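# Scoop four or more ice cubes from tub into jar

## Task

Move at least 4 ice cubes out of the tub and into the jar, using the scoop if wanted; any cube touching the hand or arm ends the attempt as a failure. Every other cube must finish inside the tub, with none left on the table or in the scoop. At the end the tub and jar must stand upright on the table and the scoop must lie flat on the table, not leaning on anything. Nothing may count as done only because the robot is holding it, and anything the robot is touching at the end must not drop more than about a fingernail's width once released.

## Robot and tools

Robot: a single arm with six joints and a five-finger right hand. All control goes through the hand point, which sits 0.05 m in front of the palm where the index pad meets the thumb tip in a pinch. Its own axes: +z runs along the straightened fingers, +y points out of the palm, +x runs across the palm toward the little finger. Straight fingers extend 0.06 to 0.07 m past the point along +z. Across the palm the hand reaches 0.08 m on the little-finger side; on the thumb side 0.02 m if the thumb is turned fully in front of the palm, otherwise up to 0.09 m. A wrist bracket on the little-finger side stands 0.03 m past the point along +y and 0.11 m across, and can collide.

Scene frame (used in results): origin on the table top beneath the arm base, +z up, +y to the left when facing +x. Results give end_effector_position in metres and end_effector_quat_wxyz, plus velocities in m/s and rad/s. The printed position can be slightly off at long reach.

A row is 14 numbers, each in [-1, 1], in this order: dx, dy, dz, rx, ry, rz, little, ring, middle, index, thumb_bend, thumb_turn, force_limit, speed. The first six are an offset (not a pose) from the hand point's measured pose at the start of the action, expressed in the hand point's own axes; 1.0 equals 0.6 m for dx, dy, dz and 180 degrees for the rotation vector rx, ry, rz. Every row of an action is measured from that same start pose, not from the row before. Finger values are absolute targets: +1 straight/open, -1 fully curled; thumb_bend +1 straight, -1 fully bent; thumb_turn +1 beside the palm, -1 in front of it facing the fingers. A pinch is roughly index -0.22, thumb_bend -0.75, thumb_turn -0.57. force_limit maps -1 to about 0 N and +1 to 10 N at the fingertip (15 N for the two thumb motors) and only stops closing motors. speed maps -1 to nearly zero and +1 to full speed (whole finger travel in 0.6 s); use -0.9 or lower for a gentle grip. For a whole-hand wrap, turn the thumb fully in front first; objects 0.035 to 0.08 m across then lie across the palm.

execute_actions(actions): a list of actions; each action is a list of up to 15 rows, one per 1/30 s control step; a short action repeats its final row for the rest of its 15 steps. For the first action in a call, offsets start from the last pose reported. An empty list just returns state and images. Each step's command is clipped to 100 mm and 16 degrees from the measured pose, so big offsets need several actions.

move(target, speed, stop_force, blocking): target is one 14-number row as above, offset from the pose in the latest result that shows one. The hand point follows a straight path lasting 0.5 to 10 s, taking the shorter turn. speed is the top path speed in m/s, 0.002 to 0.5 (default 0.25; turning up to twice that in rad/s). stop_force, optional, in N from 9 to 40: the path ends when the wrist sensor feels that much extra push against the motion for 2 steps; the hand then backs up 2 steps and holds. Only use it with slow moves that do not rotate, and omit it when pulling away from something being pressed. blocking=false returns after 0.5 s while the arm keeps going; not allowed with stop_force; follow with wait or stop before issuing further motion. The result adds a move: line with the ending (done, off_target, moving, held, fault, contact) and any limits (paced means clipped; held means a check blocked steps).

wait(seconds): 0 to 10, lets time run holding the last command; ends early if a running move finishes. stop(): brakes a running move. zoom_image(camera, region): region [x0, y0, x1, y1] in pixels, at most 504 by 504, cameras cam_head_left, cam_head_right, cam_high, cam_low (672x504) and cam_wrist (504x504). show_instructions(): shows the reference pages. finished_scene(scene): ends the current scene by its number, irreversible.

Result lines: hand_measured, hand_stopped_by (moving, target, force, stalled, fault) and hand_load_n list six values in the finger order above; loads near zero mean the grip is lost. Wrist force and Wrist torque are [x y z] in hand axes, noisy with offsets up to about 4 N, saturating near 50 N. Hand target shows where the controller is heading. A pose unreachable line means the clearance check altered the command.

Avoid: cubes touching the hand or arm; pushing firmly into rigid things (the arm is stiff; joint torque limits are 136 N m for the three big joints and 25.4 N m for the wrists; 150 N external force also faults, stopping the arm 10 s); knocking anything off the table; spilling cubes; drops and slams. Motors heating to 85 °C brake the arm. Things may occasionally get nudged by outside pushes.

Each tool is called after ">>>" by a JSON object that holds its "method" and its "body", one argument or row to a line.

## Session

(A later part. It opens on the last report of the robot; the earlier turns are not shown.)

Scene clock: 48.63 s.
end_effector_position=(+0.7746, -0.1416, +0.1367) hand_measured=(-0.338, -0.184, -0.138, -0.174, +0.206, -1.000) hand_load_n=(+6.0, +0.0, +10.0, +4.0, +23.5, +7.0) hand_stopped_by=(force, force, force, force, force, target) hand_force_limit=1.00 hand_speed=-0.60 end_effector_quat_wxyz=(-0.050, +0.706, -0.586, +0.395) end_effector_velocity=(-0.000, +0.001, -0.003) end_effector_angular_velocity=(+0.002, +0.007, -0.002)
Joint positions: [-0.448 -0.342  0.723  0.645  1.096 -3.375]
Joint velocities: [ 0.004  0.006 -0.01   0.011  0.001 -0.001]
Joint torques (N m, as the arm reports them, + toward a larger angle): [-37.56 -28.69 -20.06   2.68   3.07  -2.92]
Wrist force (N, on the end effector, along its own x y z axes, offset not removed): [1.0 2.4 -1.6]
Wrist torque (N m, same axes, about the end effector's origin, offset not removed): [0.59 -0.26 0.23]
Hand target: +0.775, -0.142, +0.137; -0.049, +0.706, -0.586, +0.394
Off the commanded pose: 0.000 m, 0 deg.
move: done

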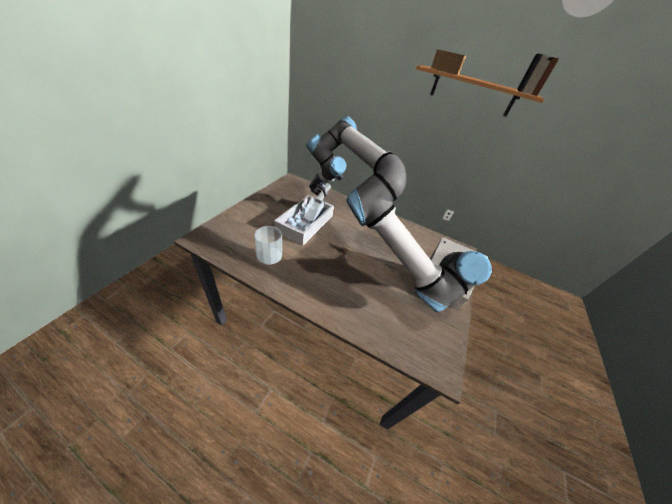

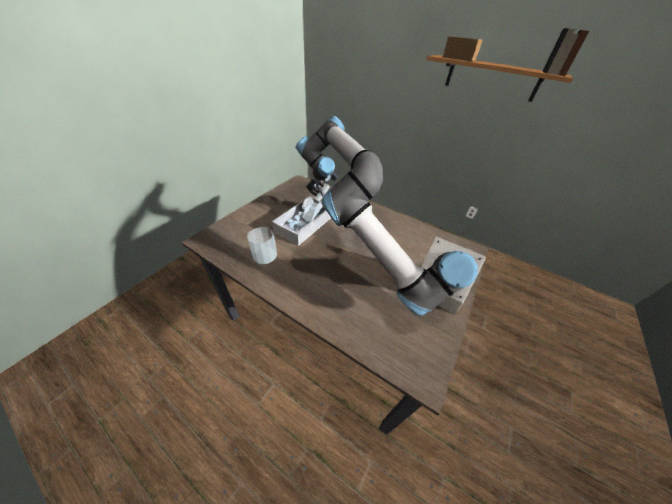

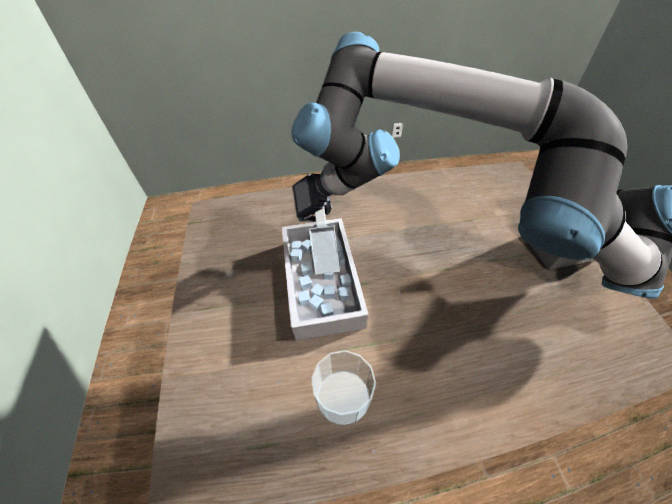

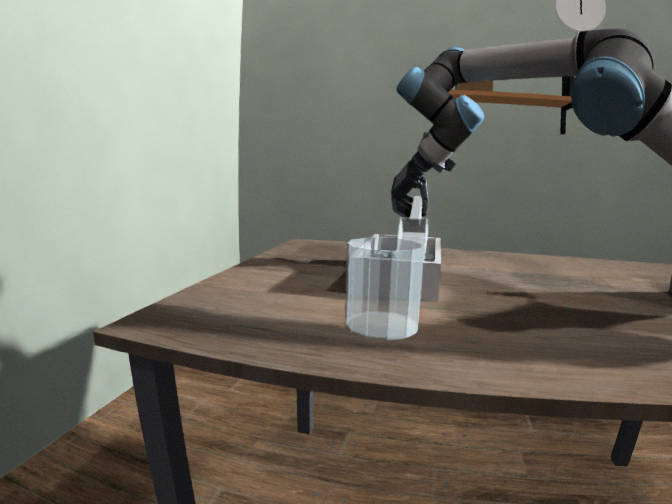

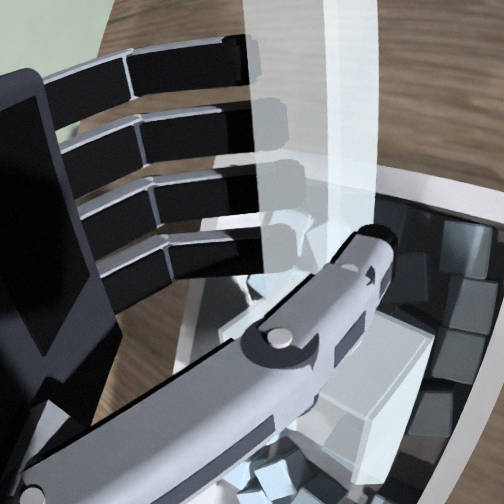

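>>> {"method": "move", "body": {
  "target": [-0.075,-0.02,0.015,0,0,0,-1,-1,-0.95,-1,-0.95,-1,1,-0.6],
  "speed": 0.04
}}

>>> {"method": "move", "body": {
  "target": [-0.1,-0.036,-0.046,0,0,0,-1,-1,-0.95,-1,-0.95,-1,1,-0.6],
  "speed": 0.04,
  "stop_force": 12
}}

>>> {"method": "zoom_image", "body": {
  "camera": "cam_high",
  "region": [240,160,420,350]
}}

Scene clock: 58.93 s.
end_effector_position=(+0.7895, -0.1024, +0.1146) hand_measured=(-0.338, -0.184, -0.138, -0.174, +0.206, -1.000) hand_load_n=(+2.5, +0.0, +10.5, +7.0, +22.5, +7.5) hand_stopped_by=(force, force, force, force, force, target) hand_force_limit=1.00 hand_speed=-0.60 end_effector_quat_wxyz=(-0.050, +0.706, -0.586, +0.395) end_effector_velocity=(+0.000, +0.001, -0.001) end_effector_angular_velocity=(-0.000, +0.001, +0.001)
Joint positions: [-0.381 -0.35   0.7    0.648  1.132 -3.311]
Joint velocities: [ 0.002  0.    -0.001  0.     0.001  0.001]
Joint torques (N m, as the arm reports them, + toward a larger angle): [-39.17 -50.27 -20.28   2.71   3.08   2.48]
Wrist force (N, on the end effector, along its own x y z axes, offset not removed): [2.1 3.2 3.7]
Wrist torque (N m, same axes, about the end effector's origin, offset not removed): [0.06 -0.58 0.06]
Hand target: +0.790, -0.102, +0.115; -0.050, +0.706, -0.586, +0.395
Off the commanded pose: 0.000 m, 0 deg.
move: done

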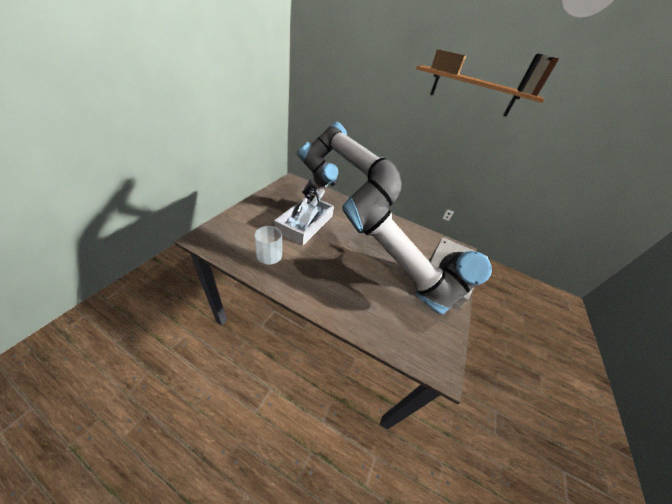

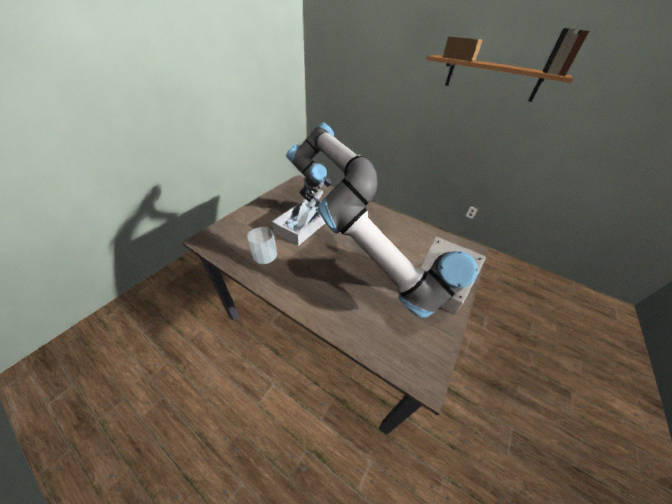

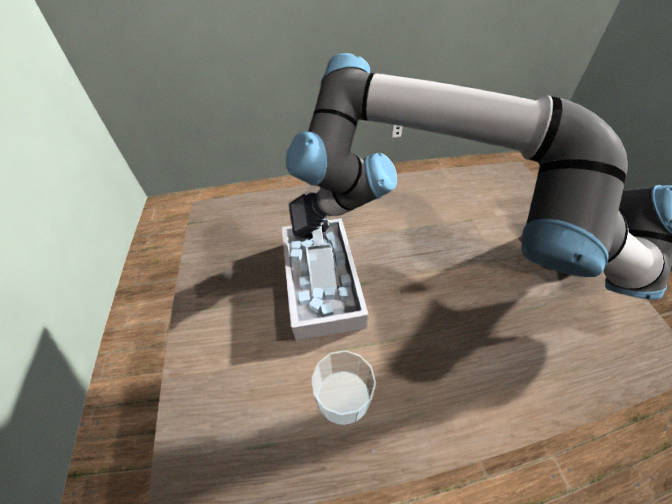

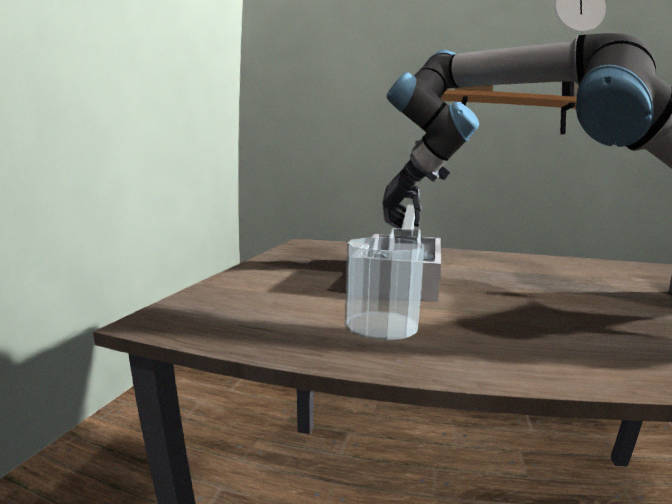

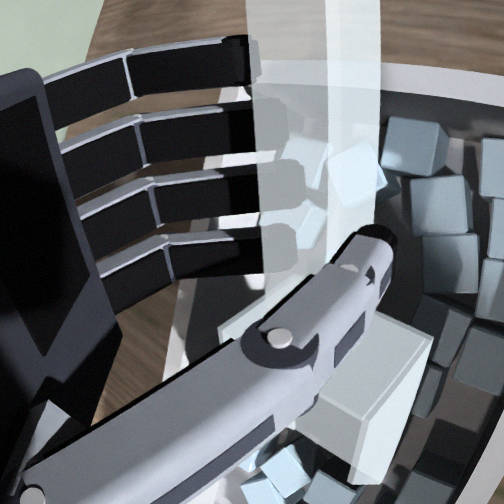

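Scene clock: 61.00 s.
end_effector_position=(+0.7895, -0.0330, +0.1151) hand_measured=(-0.338, -0.184, -0.138, -0.174, +0.206, -1.000) hand_load_n=(+3.5, +0.0, +10.0, +8.0, +22.5, +7.5) hand_stopped_by=(force, force, force, force, force, target) hand_force_limit=1.00 hand_speed=-0.60 end_effector_quat_wxyz=(-0.050, +0.706, -0.586, +0.395) end_effector_velocity=(+0.000, +0.000, +0.001) end_effector_angular_velocity=(-0.002, -0.001, -0.001)
Joint positions: [-0.314 -0.441  0.748  0.666  1.168 -3.25 ]
Joint velocities: [-0.    -0.002  0.     0.001  0.002  0.   ]
Joint torques (N m, as the arm reports them, + toward a larger angle): [-40.25 -55.73  -5.2    2.75   3.01   2.81]
Wrist force (N, on the end effector, along its own x y z axes, offset not removed): [0.1 0.7 3.2]
Wrist torque (N m, same axes, about the end effector's origin, offset not removed): [-0.12 -0.04 0.03]
Hand target: +0.790, -0.033, +0.115; -0.050, +0.706, -0.586, +0.395
Off the commanded pose: 0.000 m, 0 deg.
move: done

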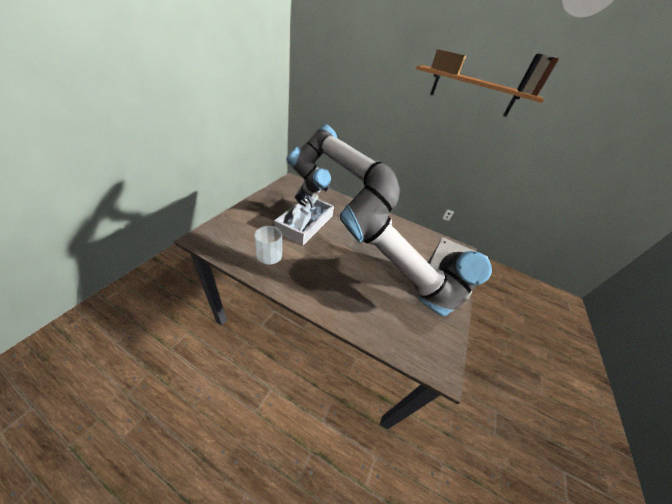

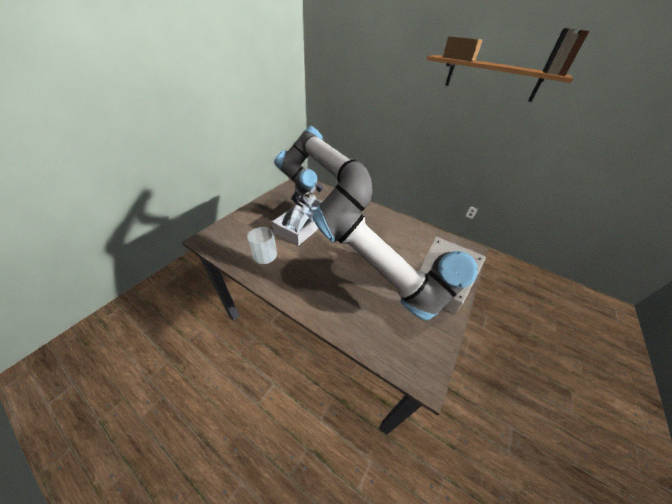

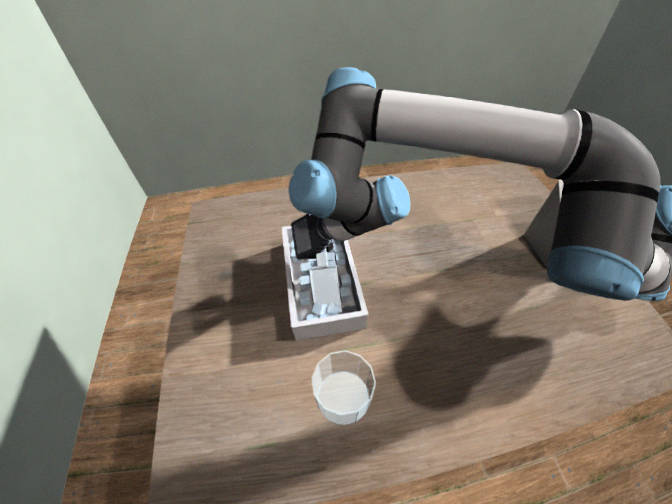

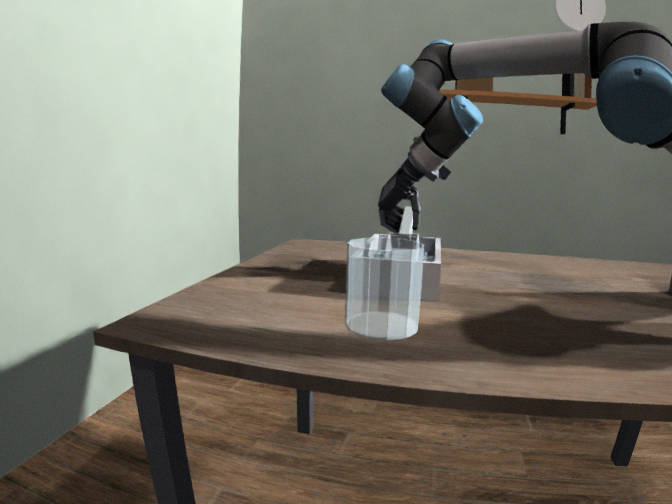

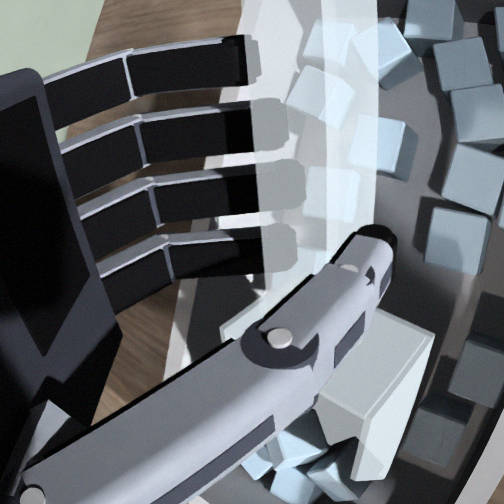

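Region (240, 160, 420, 350) of cam_high's 672x504 image, scaled by 2.653, with more detail than that image has; it fills the left 477 columns of this view, and the rest is white.

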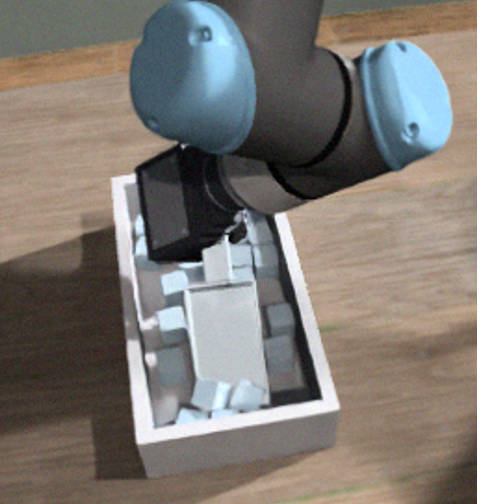

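>>> {"method": "move", "body": {
  "target": [-0.031,0.012,0.016,0,-0.044,0.034,-1,-1,-0.95,-1,-0.95,-1,1,-0.6],
  "speed": 0.04
}}

>>> {"method": "zoom_image", "body": {
  "camera": "cam_high",
  "region": [240,160,420,350]
}}

Scene clock: 69.13 s.
end_effector_position=(+0.7897, -0.0229, +0.0955) hand_measured=(-0.338, -0.184, -0.138, -0.174, +0.206, -1.000) hand_load_n=(+3.0, +0.0, +10.0, +8.0, +22.5, +8.0) hand_stopped_by=(force, force, force, force, force, target) hand_force_limit=1.00 hand_speed=-0.60 end_effector_quat_wxyz=(-0.111, +0.699, -0.618, +0.342) end_effector_velocity=(+0.000, -0.000, -0.001) end_effector_angular_velocity=(+0.009, -0.000, -0.000)
Joint positions: [-0.335 -0.399  0.736  0.656  1.019 -3.168]
Joint velocities: [-0.002  0.003 -0.001 -0.001 -0.008  0.004]
Joint torques (N m, as the arm reports them, + toward a larger angle): [-56.82 -28.7  -20.52  -1.55  -2.01   2.61]
Wrist force (N, on the end effector, along its own x y z axes, offset not removed): [2.1 1.6 -2.7]
Wrist torque (N m, same axes, about the end effector's origin, offset not removed): [0.24 -0.21 0.09]
Hand target: +0.790, -0.023, +0.095; -0.111, +0.699, -0.618, +0.342
Off the commanded pose: 0.000 m, 0 deg.
move: done

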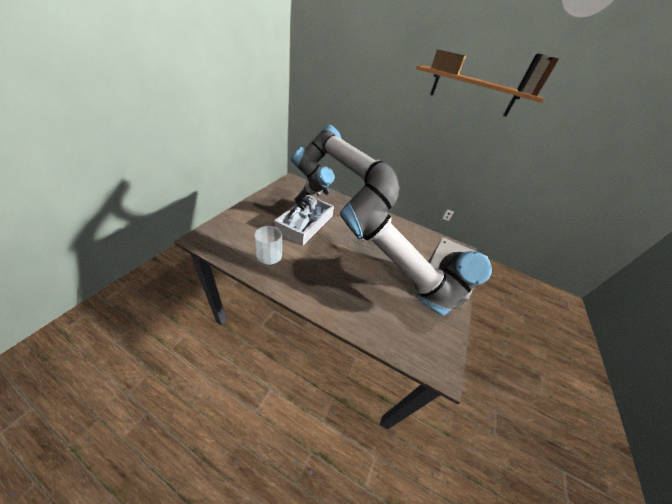

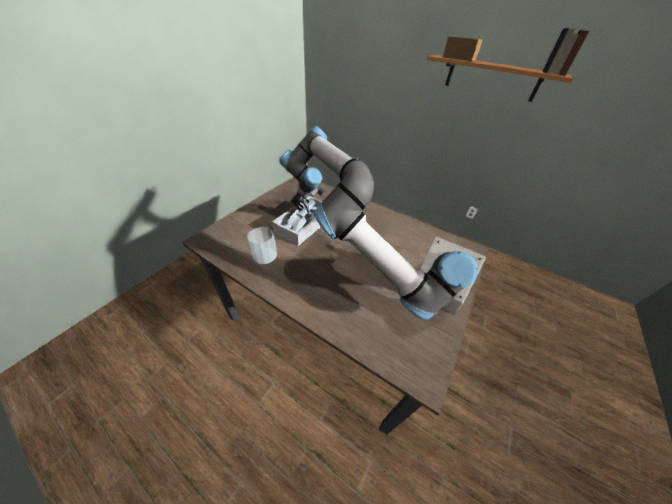

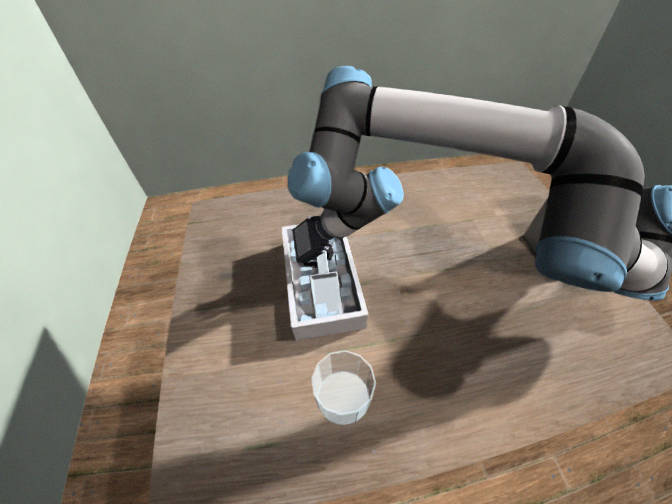

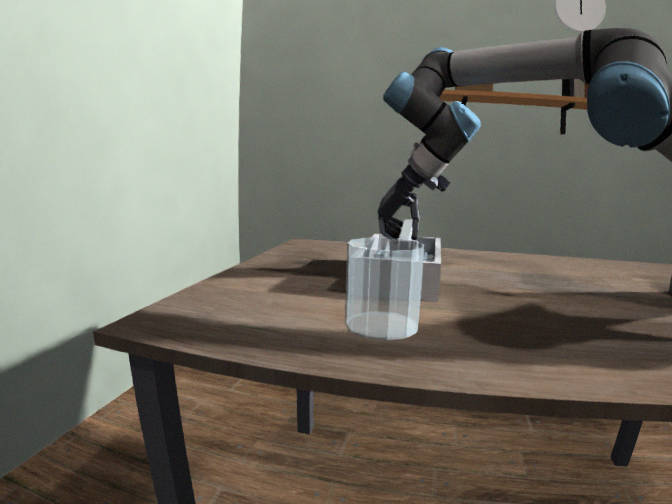

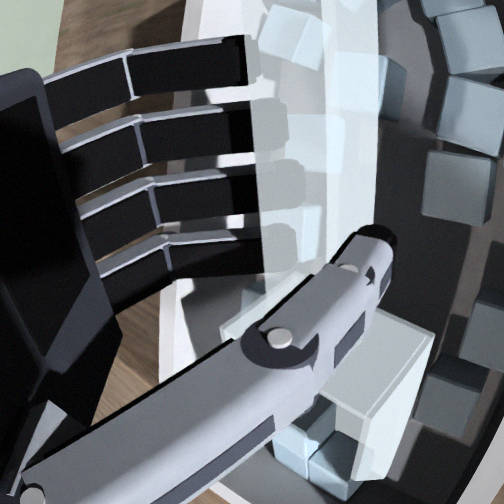

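Region (240, 160, 420, 350) of cam_high's 672x504 image, scaled by 2.653, with more detail than that image has; it fills the left 477 columns of this view, and the rest is white.

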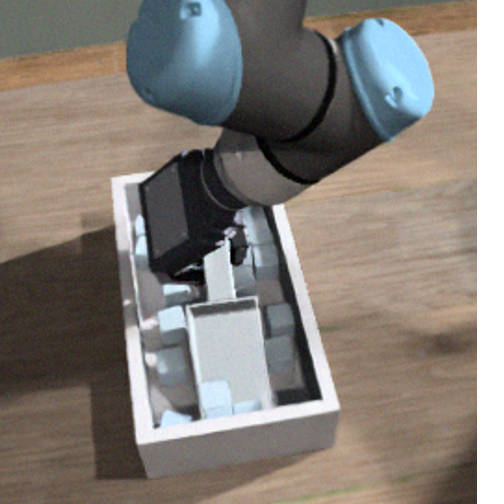

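Rotate up 15° twice.

>>> {"method": "move", "body": {
  "target": [0.012,0.003,0.004,0,-0.066,0.051,-1,-1,-0.95,-1,-0.95,-1,1,-0.6],
  "speed": 0.08
}}

>>> {"method": "move", "body": {
  "target": [0.012,-0.01,-0.013,0,-0.066,0.051,-1,-1,-0.95,-1,-0.95,-1,1,-0.6],
  "speed": 0.08
}}

>>> {"method": "zoom_image", "body": {
  "camera": "cam_high",
  "region": [240,160,420,350]
}}

Scene clock: 78.57 s.
end_effector_position=(+0.7897, -0.0307, +0.0950) hand_measured=(-0.338, -0.184, -0.138, -0.174, +0.206, -1.000) hand_load_n=(+3.0, +0.0, +10.0, +8.0, +22.5, +8.0) hand_stopped_by=(force, force, force, force, force, target) hand_force_limit=1.00 hand_speed=-0.60 end_effector_quat_wxyz=(-0.201, +0.679, -0.657, +0.258) end_effector_velocity=(+0.000, -0.001, +0.000) end_effector_angular_velocity=(+0.007, +0.000, -0.002)
Joint positions: [-0.406 -0.294  0.651  0.68   0.775 -3.083]
Joint velocities: [-0.002  0.004 -0.005  0.002 -0.005  0.003]
Joint torques (N m, as the arm reports them, + toward a larger angle): [-56.94 -30.46 -20.17   3.08  -2.37   2.45]
Wrist force (N, on the end effector, along its own x y z axes, offset not removed): [4.0 2.6 1.8]
Wrist torque (N m, same axes, about the end effector's origin, offset not removed): [0.14 -0.58 0.25]
Hand target: +0.790, -0.031, +0.095; -0.201, +0.679, -0.657, +0.258
Off the commanded pose: 0.000 m, 0 deg.
move: done

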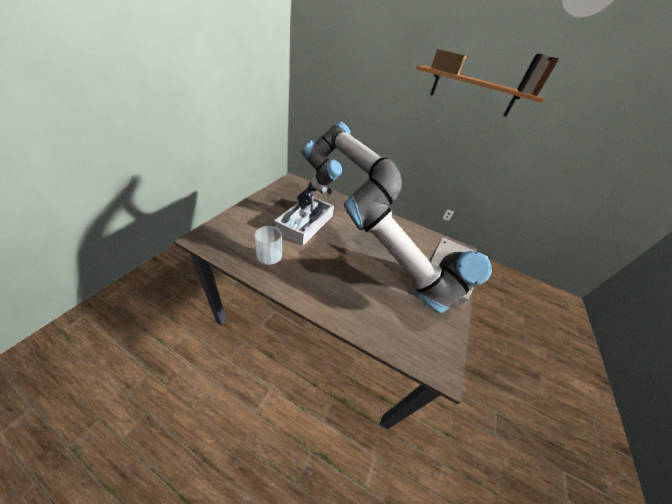

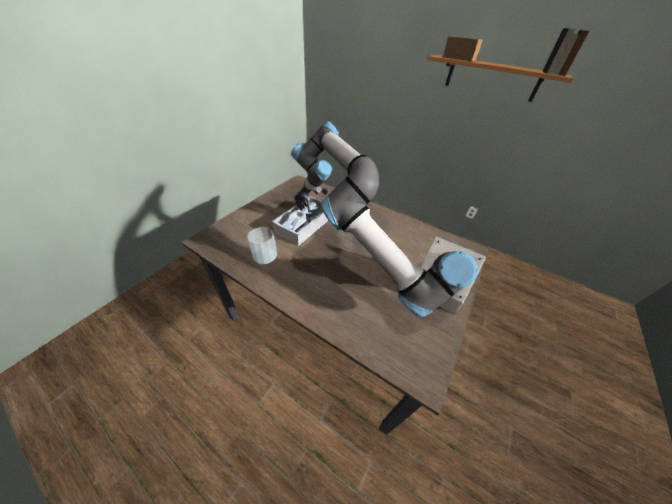

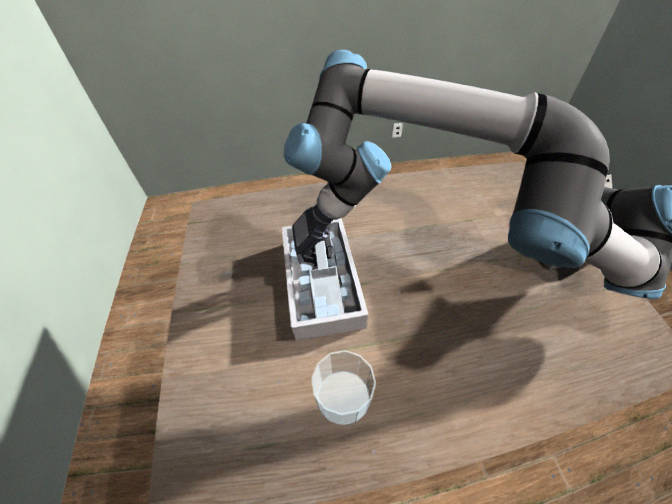

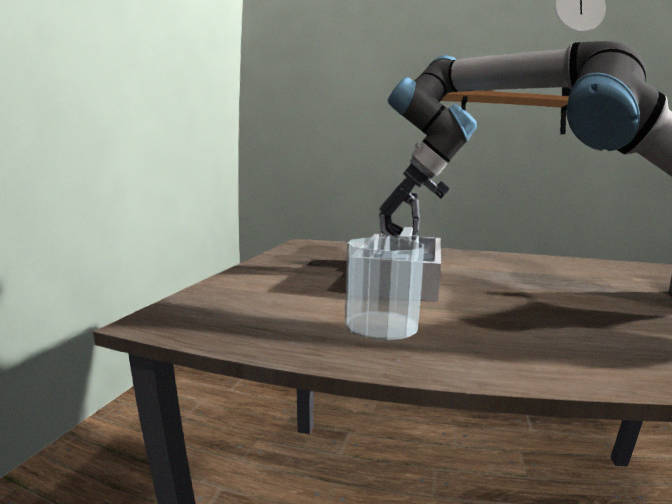

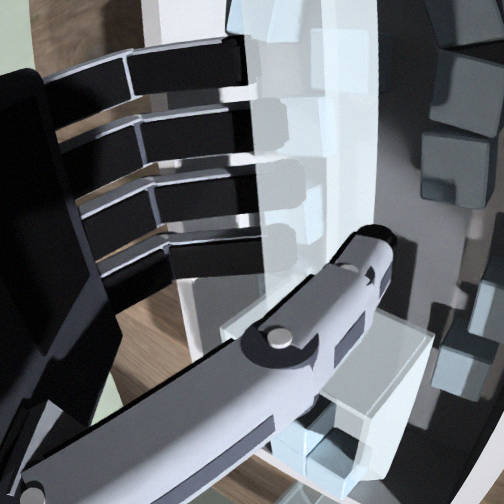

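Scene clock: 80.53 s.
end_effector_position=(+0.7897, -0.0371, +0.1054) hand_measured=(-0.338, -0.184, -0.138, -0.174, +0.206, -1.000) hand_load_n=(+3.5, +0.0, +10.0, +8.0, +22.5, +7.5) hand_stopped_by=(force, force, force, force, force, target) hand_force_limit=1.00 hand_speed=-0.60 end_effector_quat_wxyz=(-0.288, +0.648, -0.685, +0.170) end_effector_velocity=(+0.000, -0.001, +0.000) end_effector_angular_velocity=(+0.006, +0.001, -0.000)
Joint positions: [-0.467 -0.163  0.51   0.721  0.539 -2.98 ]
Joint velocities: [-0.002  0.007 -0.009  0.004 -0.006  0.001]
Joint torques (N m, as the arm reports them, + toward a larger angle): [-56.91 -34.04 -22.05   3.34  -2.75   2.81]
Wrist force (N, on the end effector, along its own x y z axes, offset not removed): [1.3 2.3 -0.8]
Wrist torque (N m, same axes, about the end effector's origin, offset not removed): [0.27 -0.05 0.04]
Hand target: +0.790, -0.037, +0.105; -0.288, +0.648, -0.685, +0.170
Off the commanded pose: 0.000 m, 0 deg.
move: done

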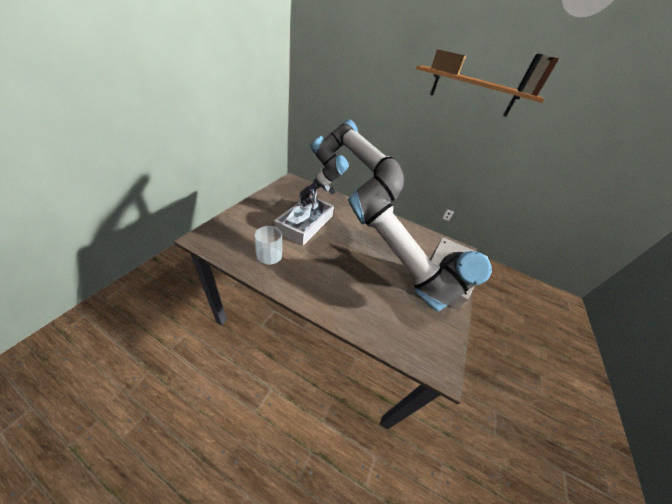

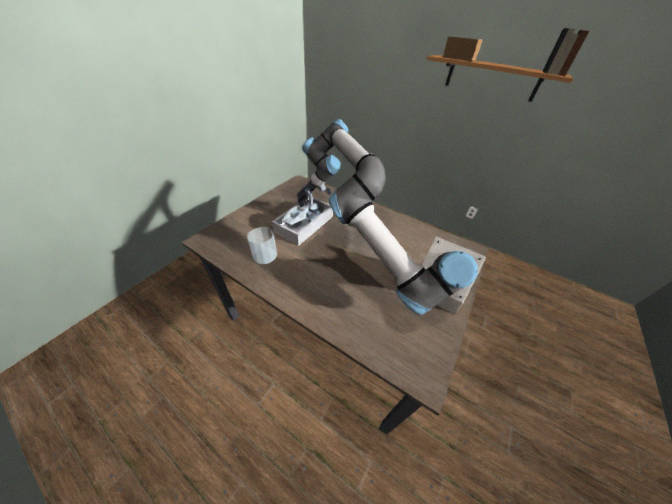

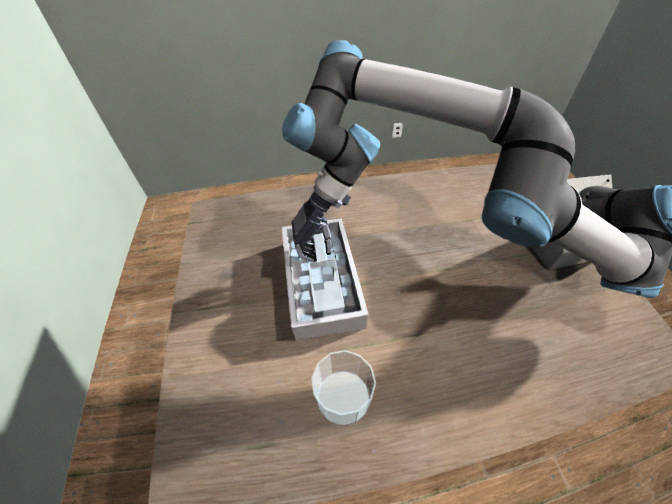

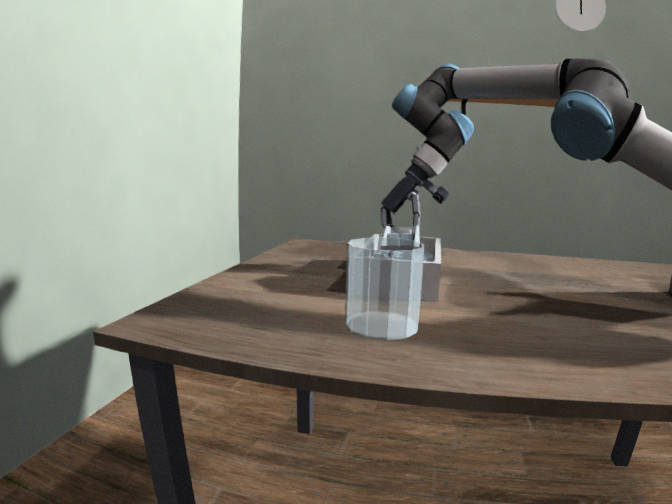

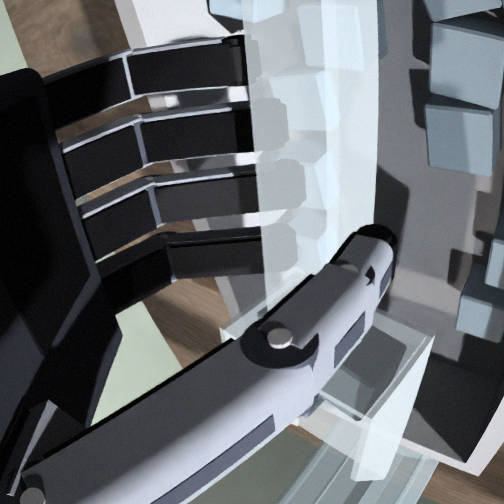

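Region (240, 160, 420, 350) of cam_high's 672x504 image, scaled by 2.653, with more detail than that image has; it fills the left 477 columns of this view, and the rest is white.

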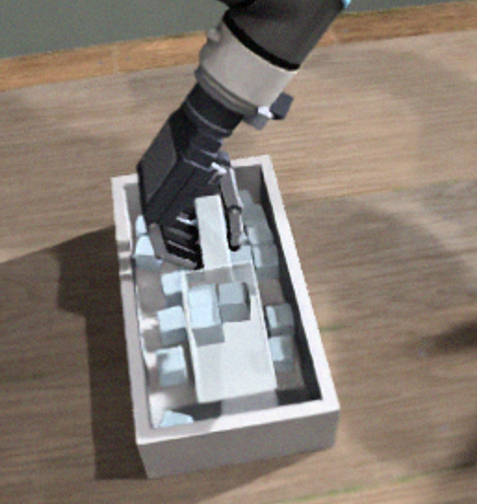

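>>> {"method": "move", "body": {
  "target": [-0.127,-0.09,-0.117,0.04,0,0,-1,-1,-0.95,-1,-0.95,-1,1,-0.6],
  "speed": 0.1
}}

>>> {"method": "move", "body": {
  "target": [-0.208,0.026,0.026,0,0,0,-1,-1,-0.95,-1,-0.95,-1,1,-0.6],
  "speed": 0.1
}}

Scene clock: 91.70 s.
end_effector_position=(+0.7890, +0.0224, +0.2059) hand_measured=(-0.338, -0.184, -0.138, -0.174, +0.206, -1.000) hand_load_n=(+3.5, +0.0, +10.0, +7.5, +22.5, +7.5) hand_stopped_by=(force, force, force, force, force, target) hand_force_limit=1.00 hand_speed=-0.60 end_effector_quat_wxyz=(-0.328, +0.628, -0.673, +0.212) end_effector_velocity=(+0.000, +0.000, +0.002) end_effector_angular_velocity=(+0.001, -0.003, -0.000)
Joint positions: [-0.509 -0.443  0.773  0.558  0.545 -2.843]
Joint velocities: [-0.002 -0.003  0.001 -0.002 -0.001  0.003]
Joint torques (N m, as the arm reports them, + toward a larger angle): [-54.67 -53.55  -7.13  -1.61   2.39   2.84]
Wrist force (N, on the end effector, along its own x y z axes, offset not removed): [1.7 5.0 1.6]
Wrist torque (N m, same axes, about the end effector's origin, offset not removed): [0.58 -0.30 0.02]
Hand target: +0.789, +0.022, +0.206; -0.328, +0.628, -0.673, +0.213
Off the commanded pose: 0.000 m, 0 deg.
move: done

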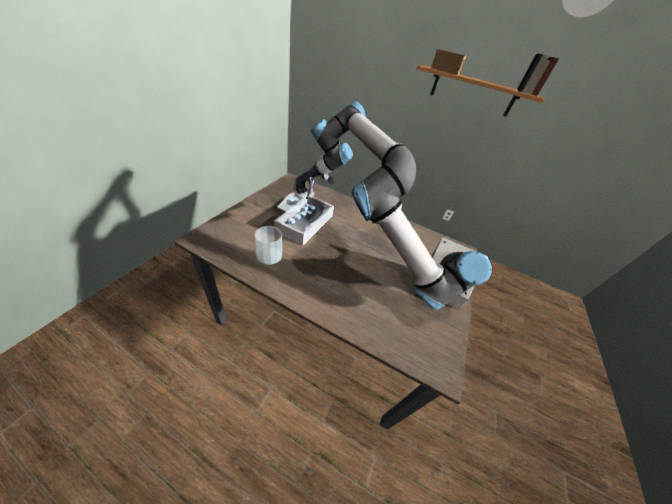

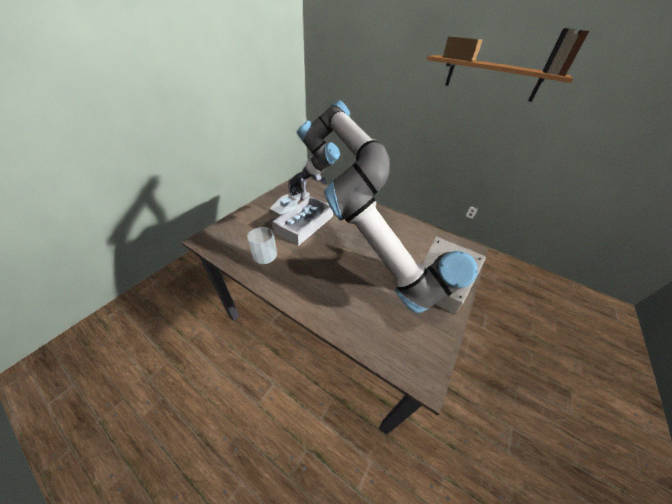

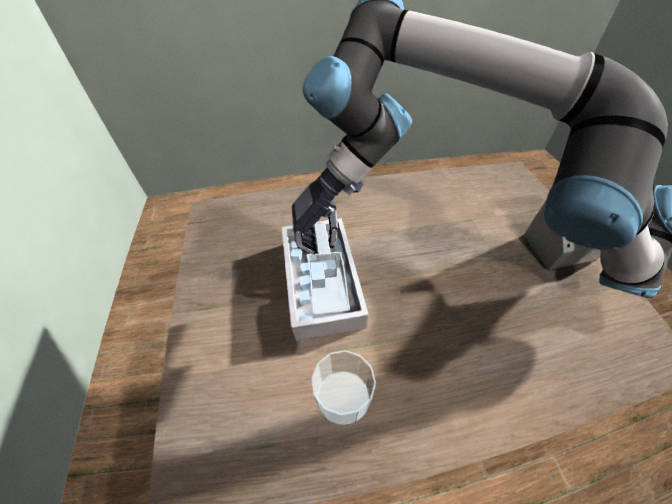

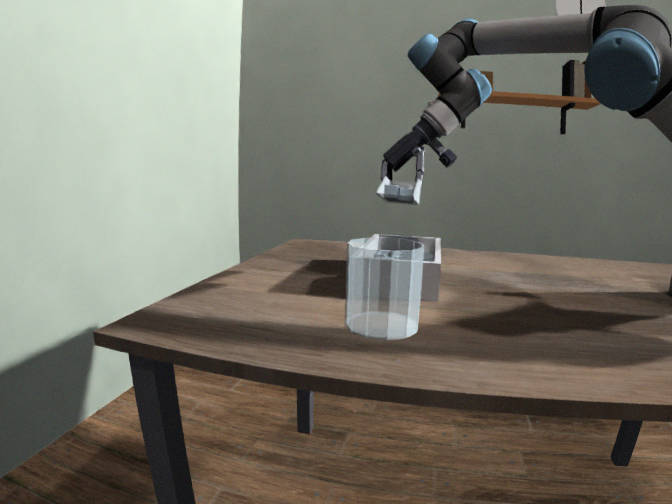

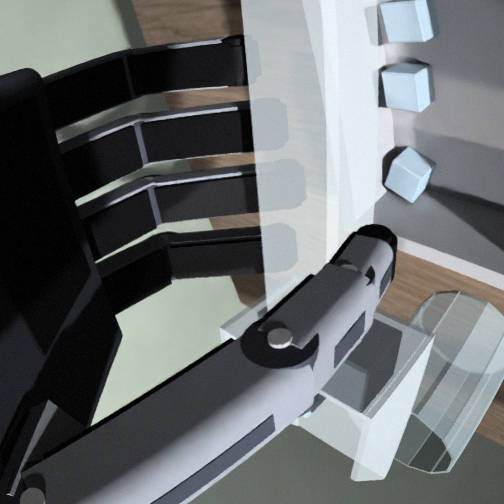

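Scene clock: 93.37 s.
end_effector_position=(+0.7886, +0.1491, +0.2061) hand_measured=(-0.338, -0.184, -0.138, -0.174, +0.206, -1.000) hand_load_n=(+3.5, +0.0, +10.0, +7.5, +22.5, +7.5) hand_stopped_by=(force, force, force, force, force, target) hand_force_limit=1.00 hand_speed=-0.60 end_effector_quat_wxyz=(-0.328, +0.628, -0.673, +0.212) end_effector_velocity=(-0.000, +0.002, +0.000) end_effector_angular_velocity=(-0.000, -0.000, +0.001)
Joint positions: [-0.389 -0.635  0.888  0.502  0.627 -2.684]
Joint velocities: [ 0.002 -0.003  0.001 -0.001  0.001  0.002]
Joint torques (N m, as the arm reports them, + toward a larger angle): [-35.83 -50.    -6.2   -1.7    2.44   2.62]
Wrist force (N, on the end effector, along its own x y z axes, offset not removed): [1.7 2.5 1.4]
Wrist torque (N m, same axes, about the end effector's origin, offset not removed): [0.27 -0.14 0.03]
Hand target: +0.789, +0.149, +0.206; -0.328, +0.628, -0.673, +0.212
Off the commanded pose: 0.000 m, 0 deg.
move: done

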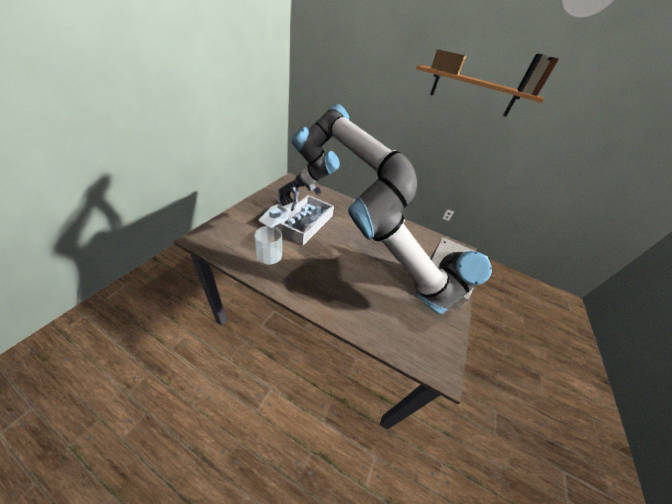

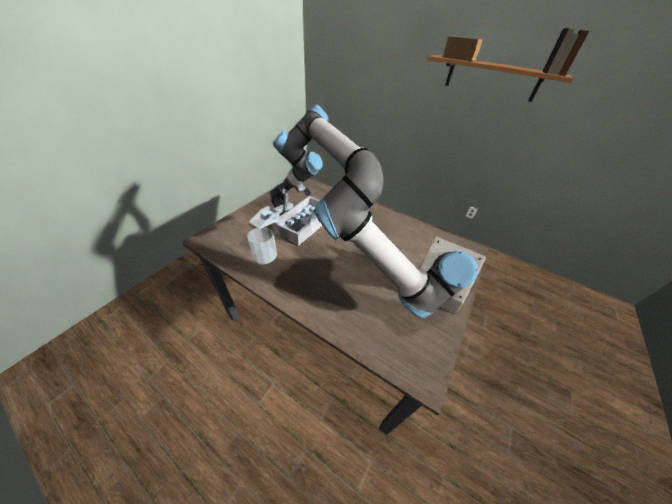

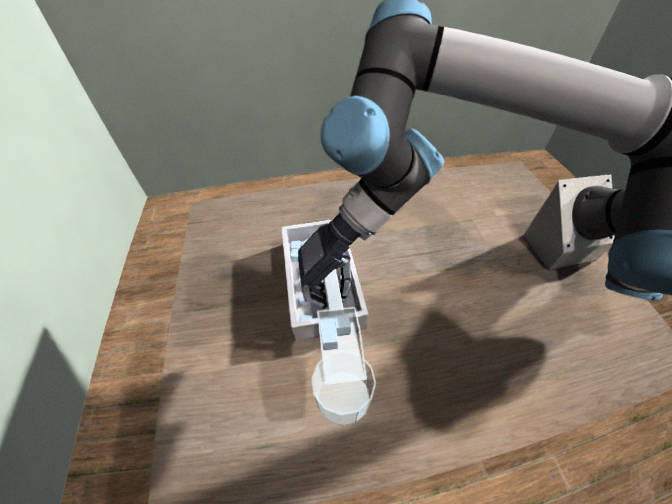

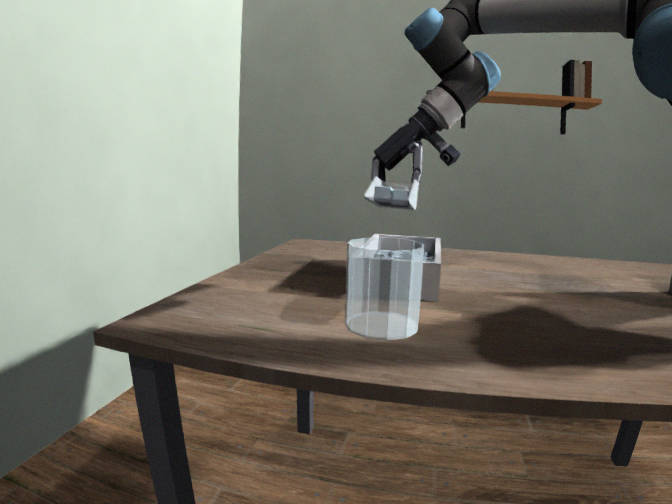

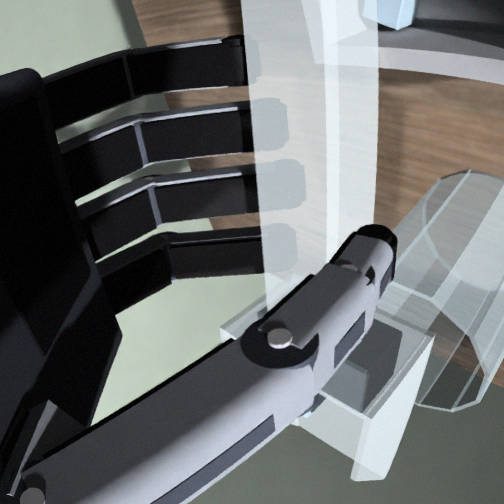

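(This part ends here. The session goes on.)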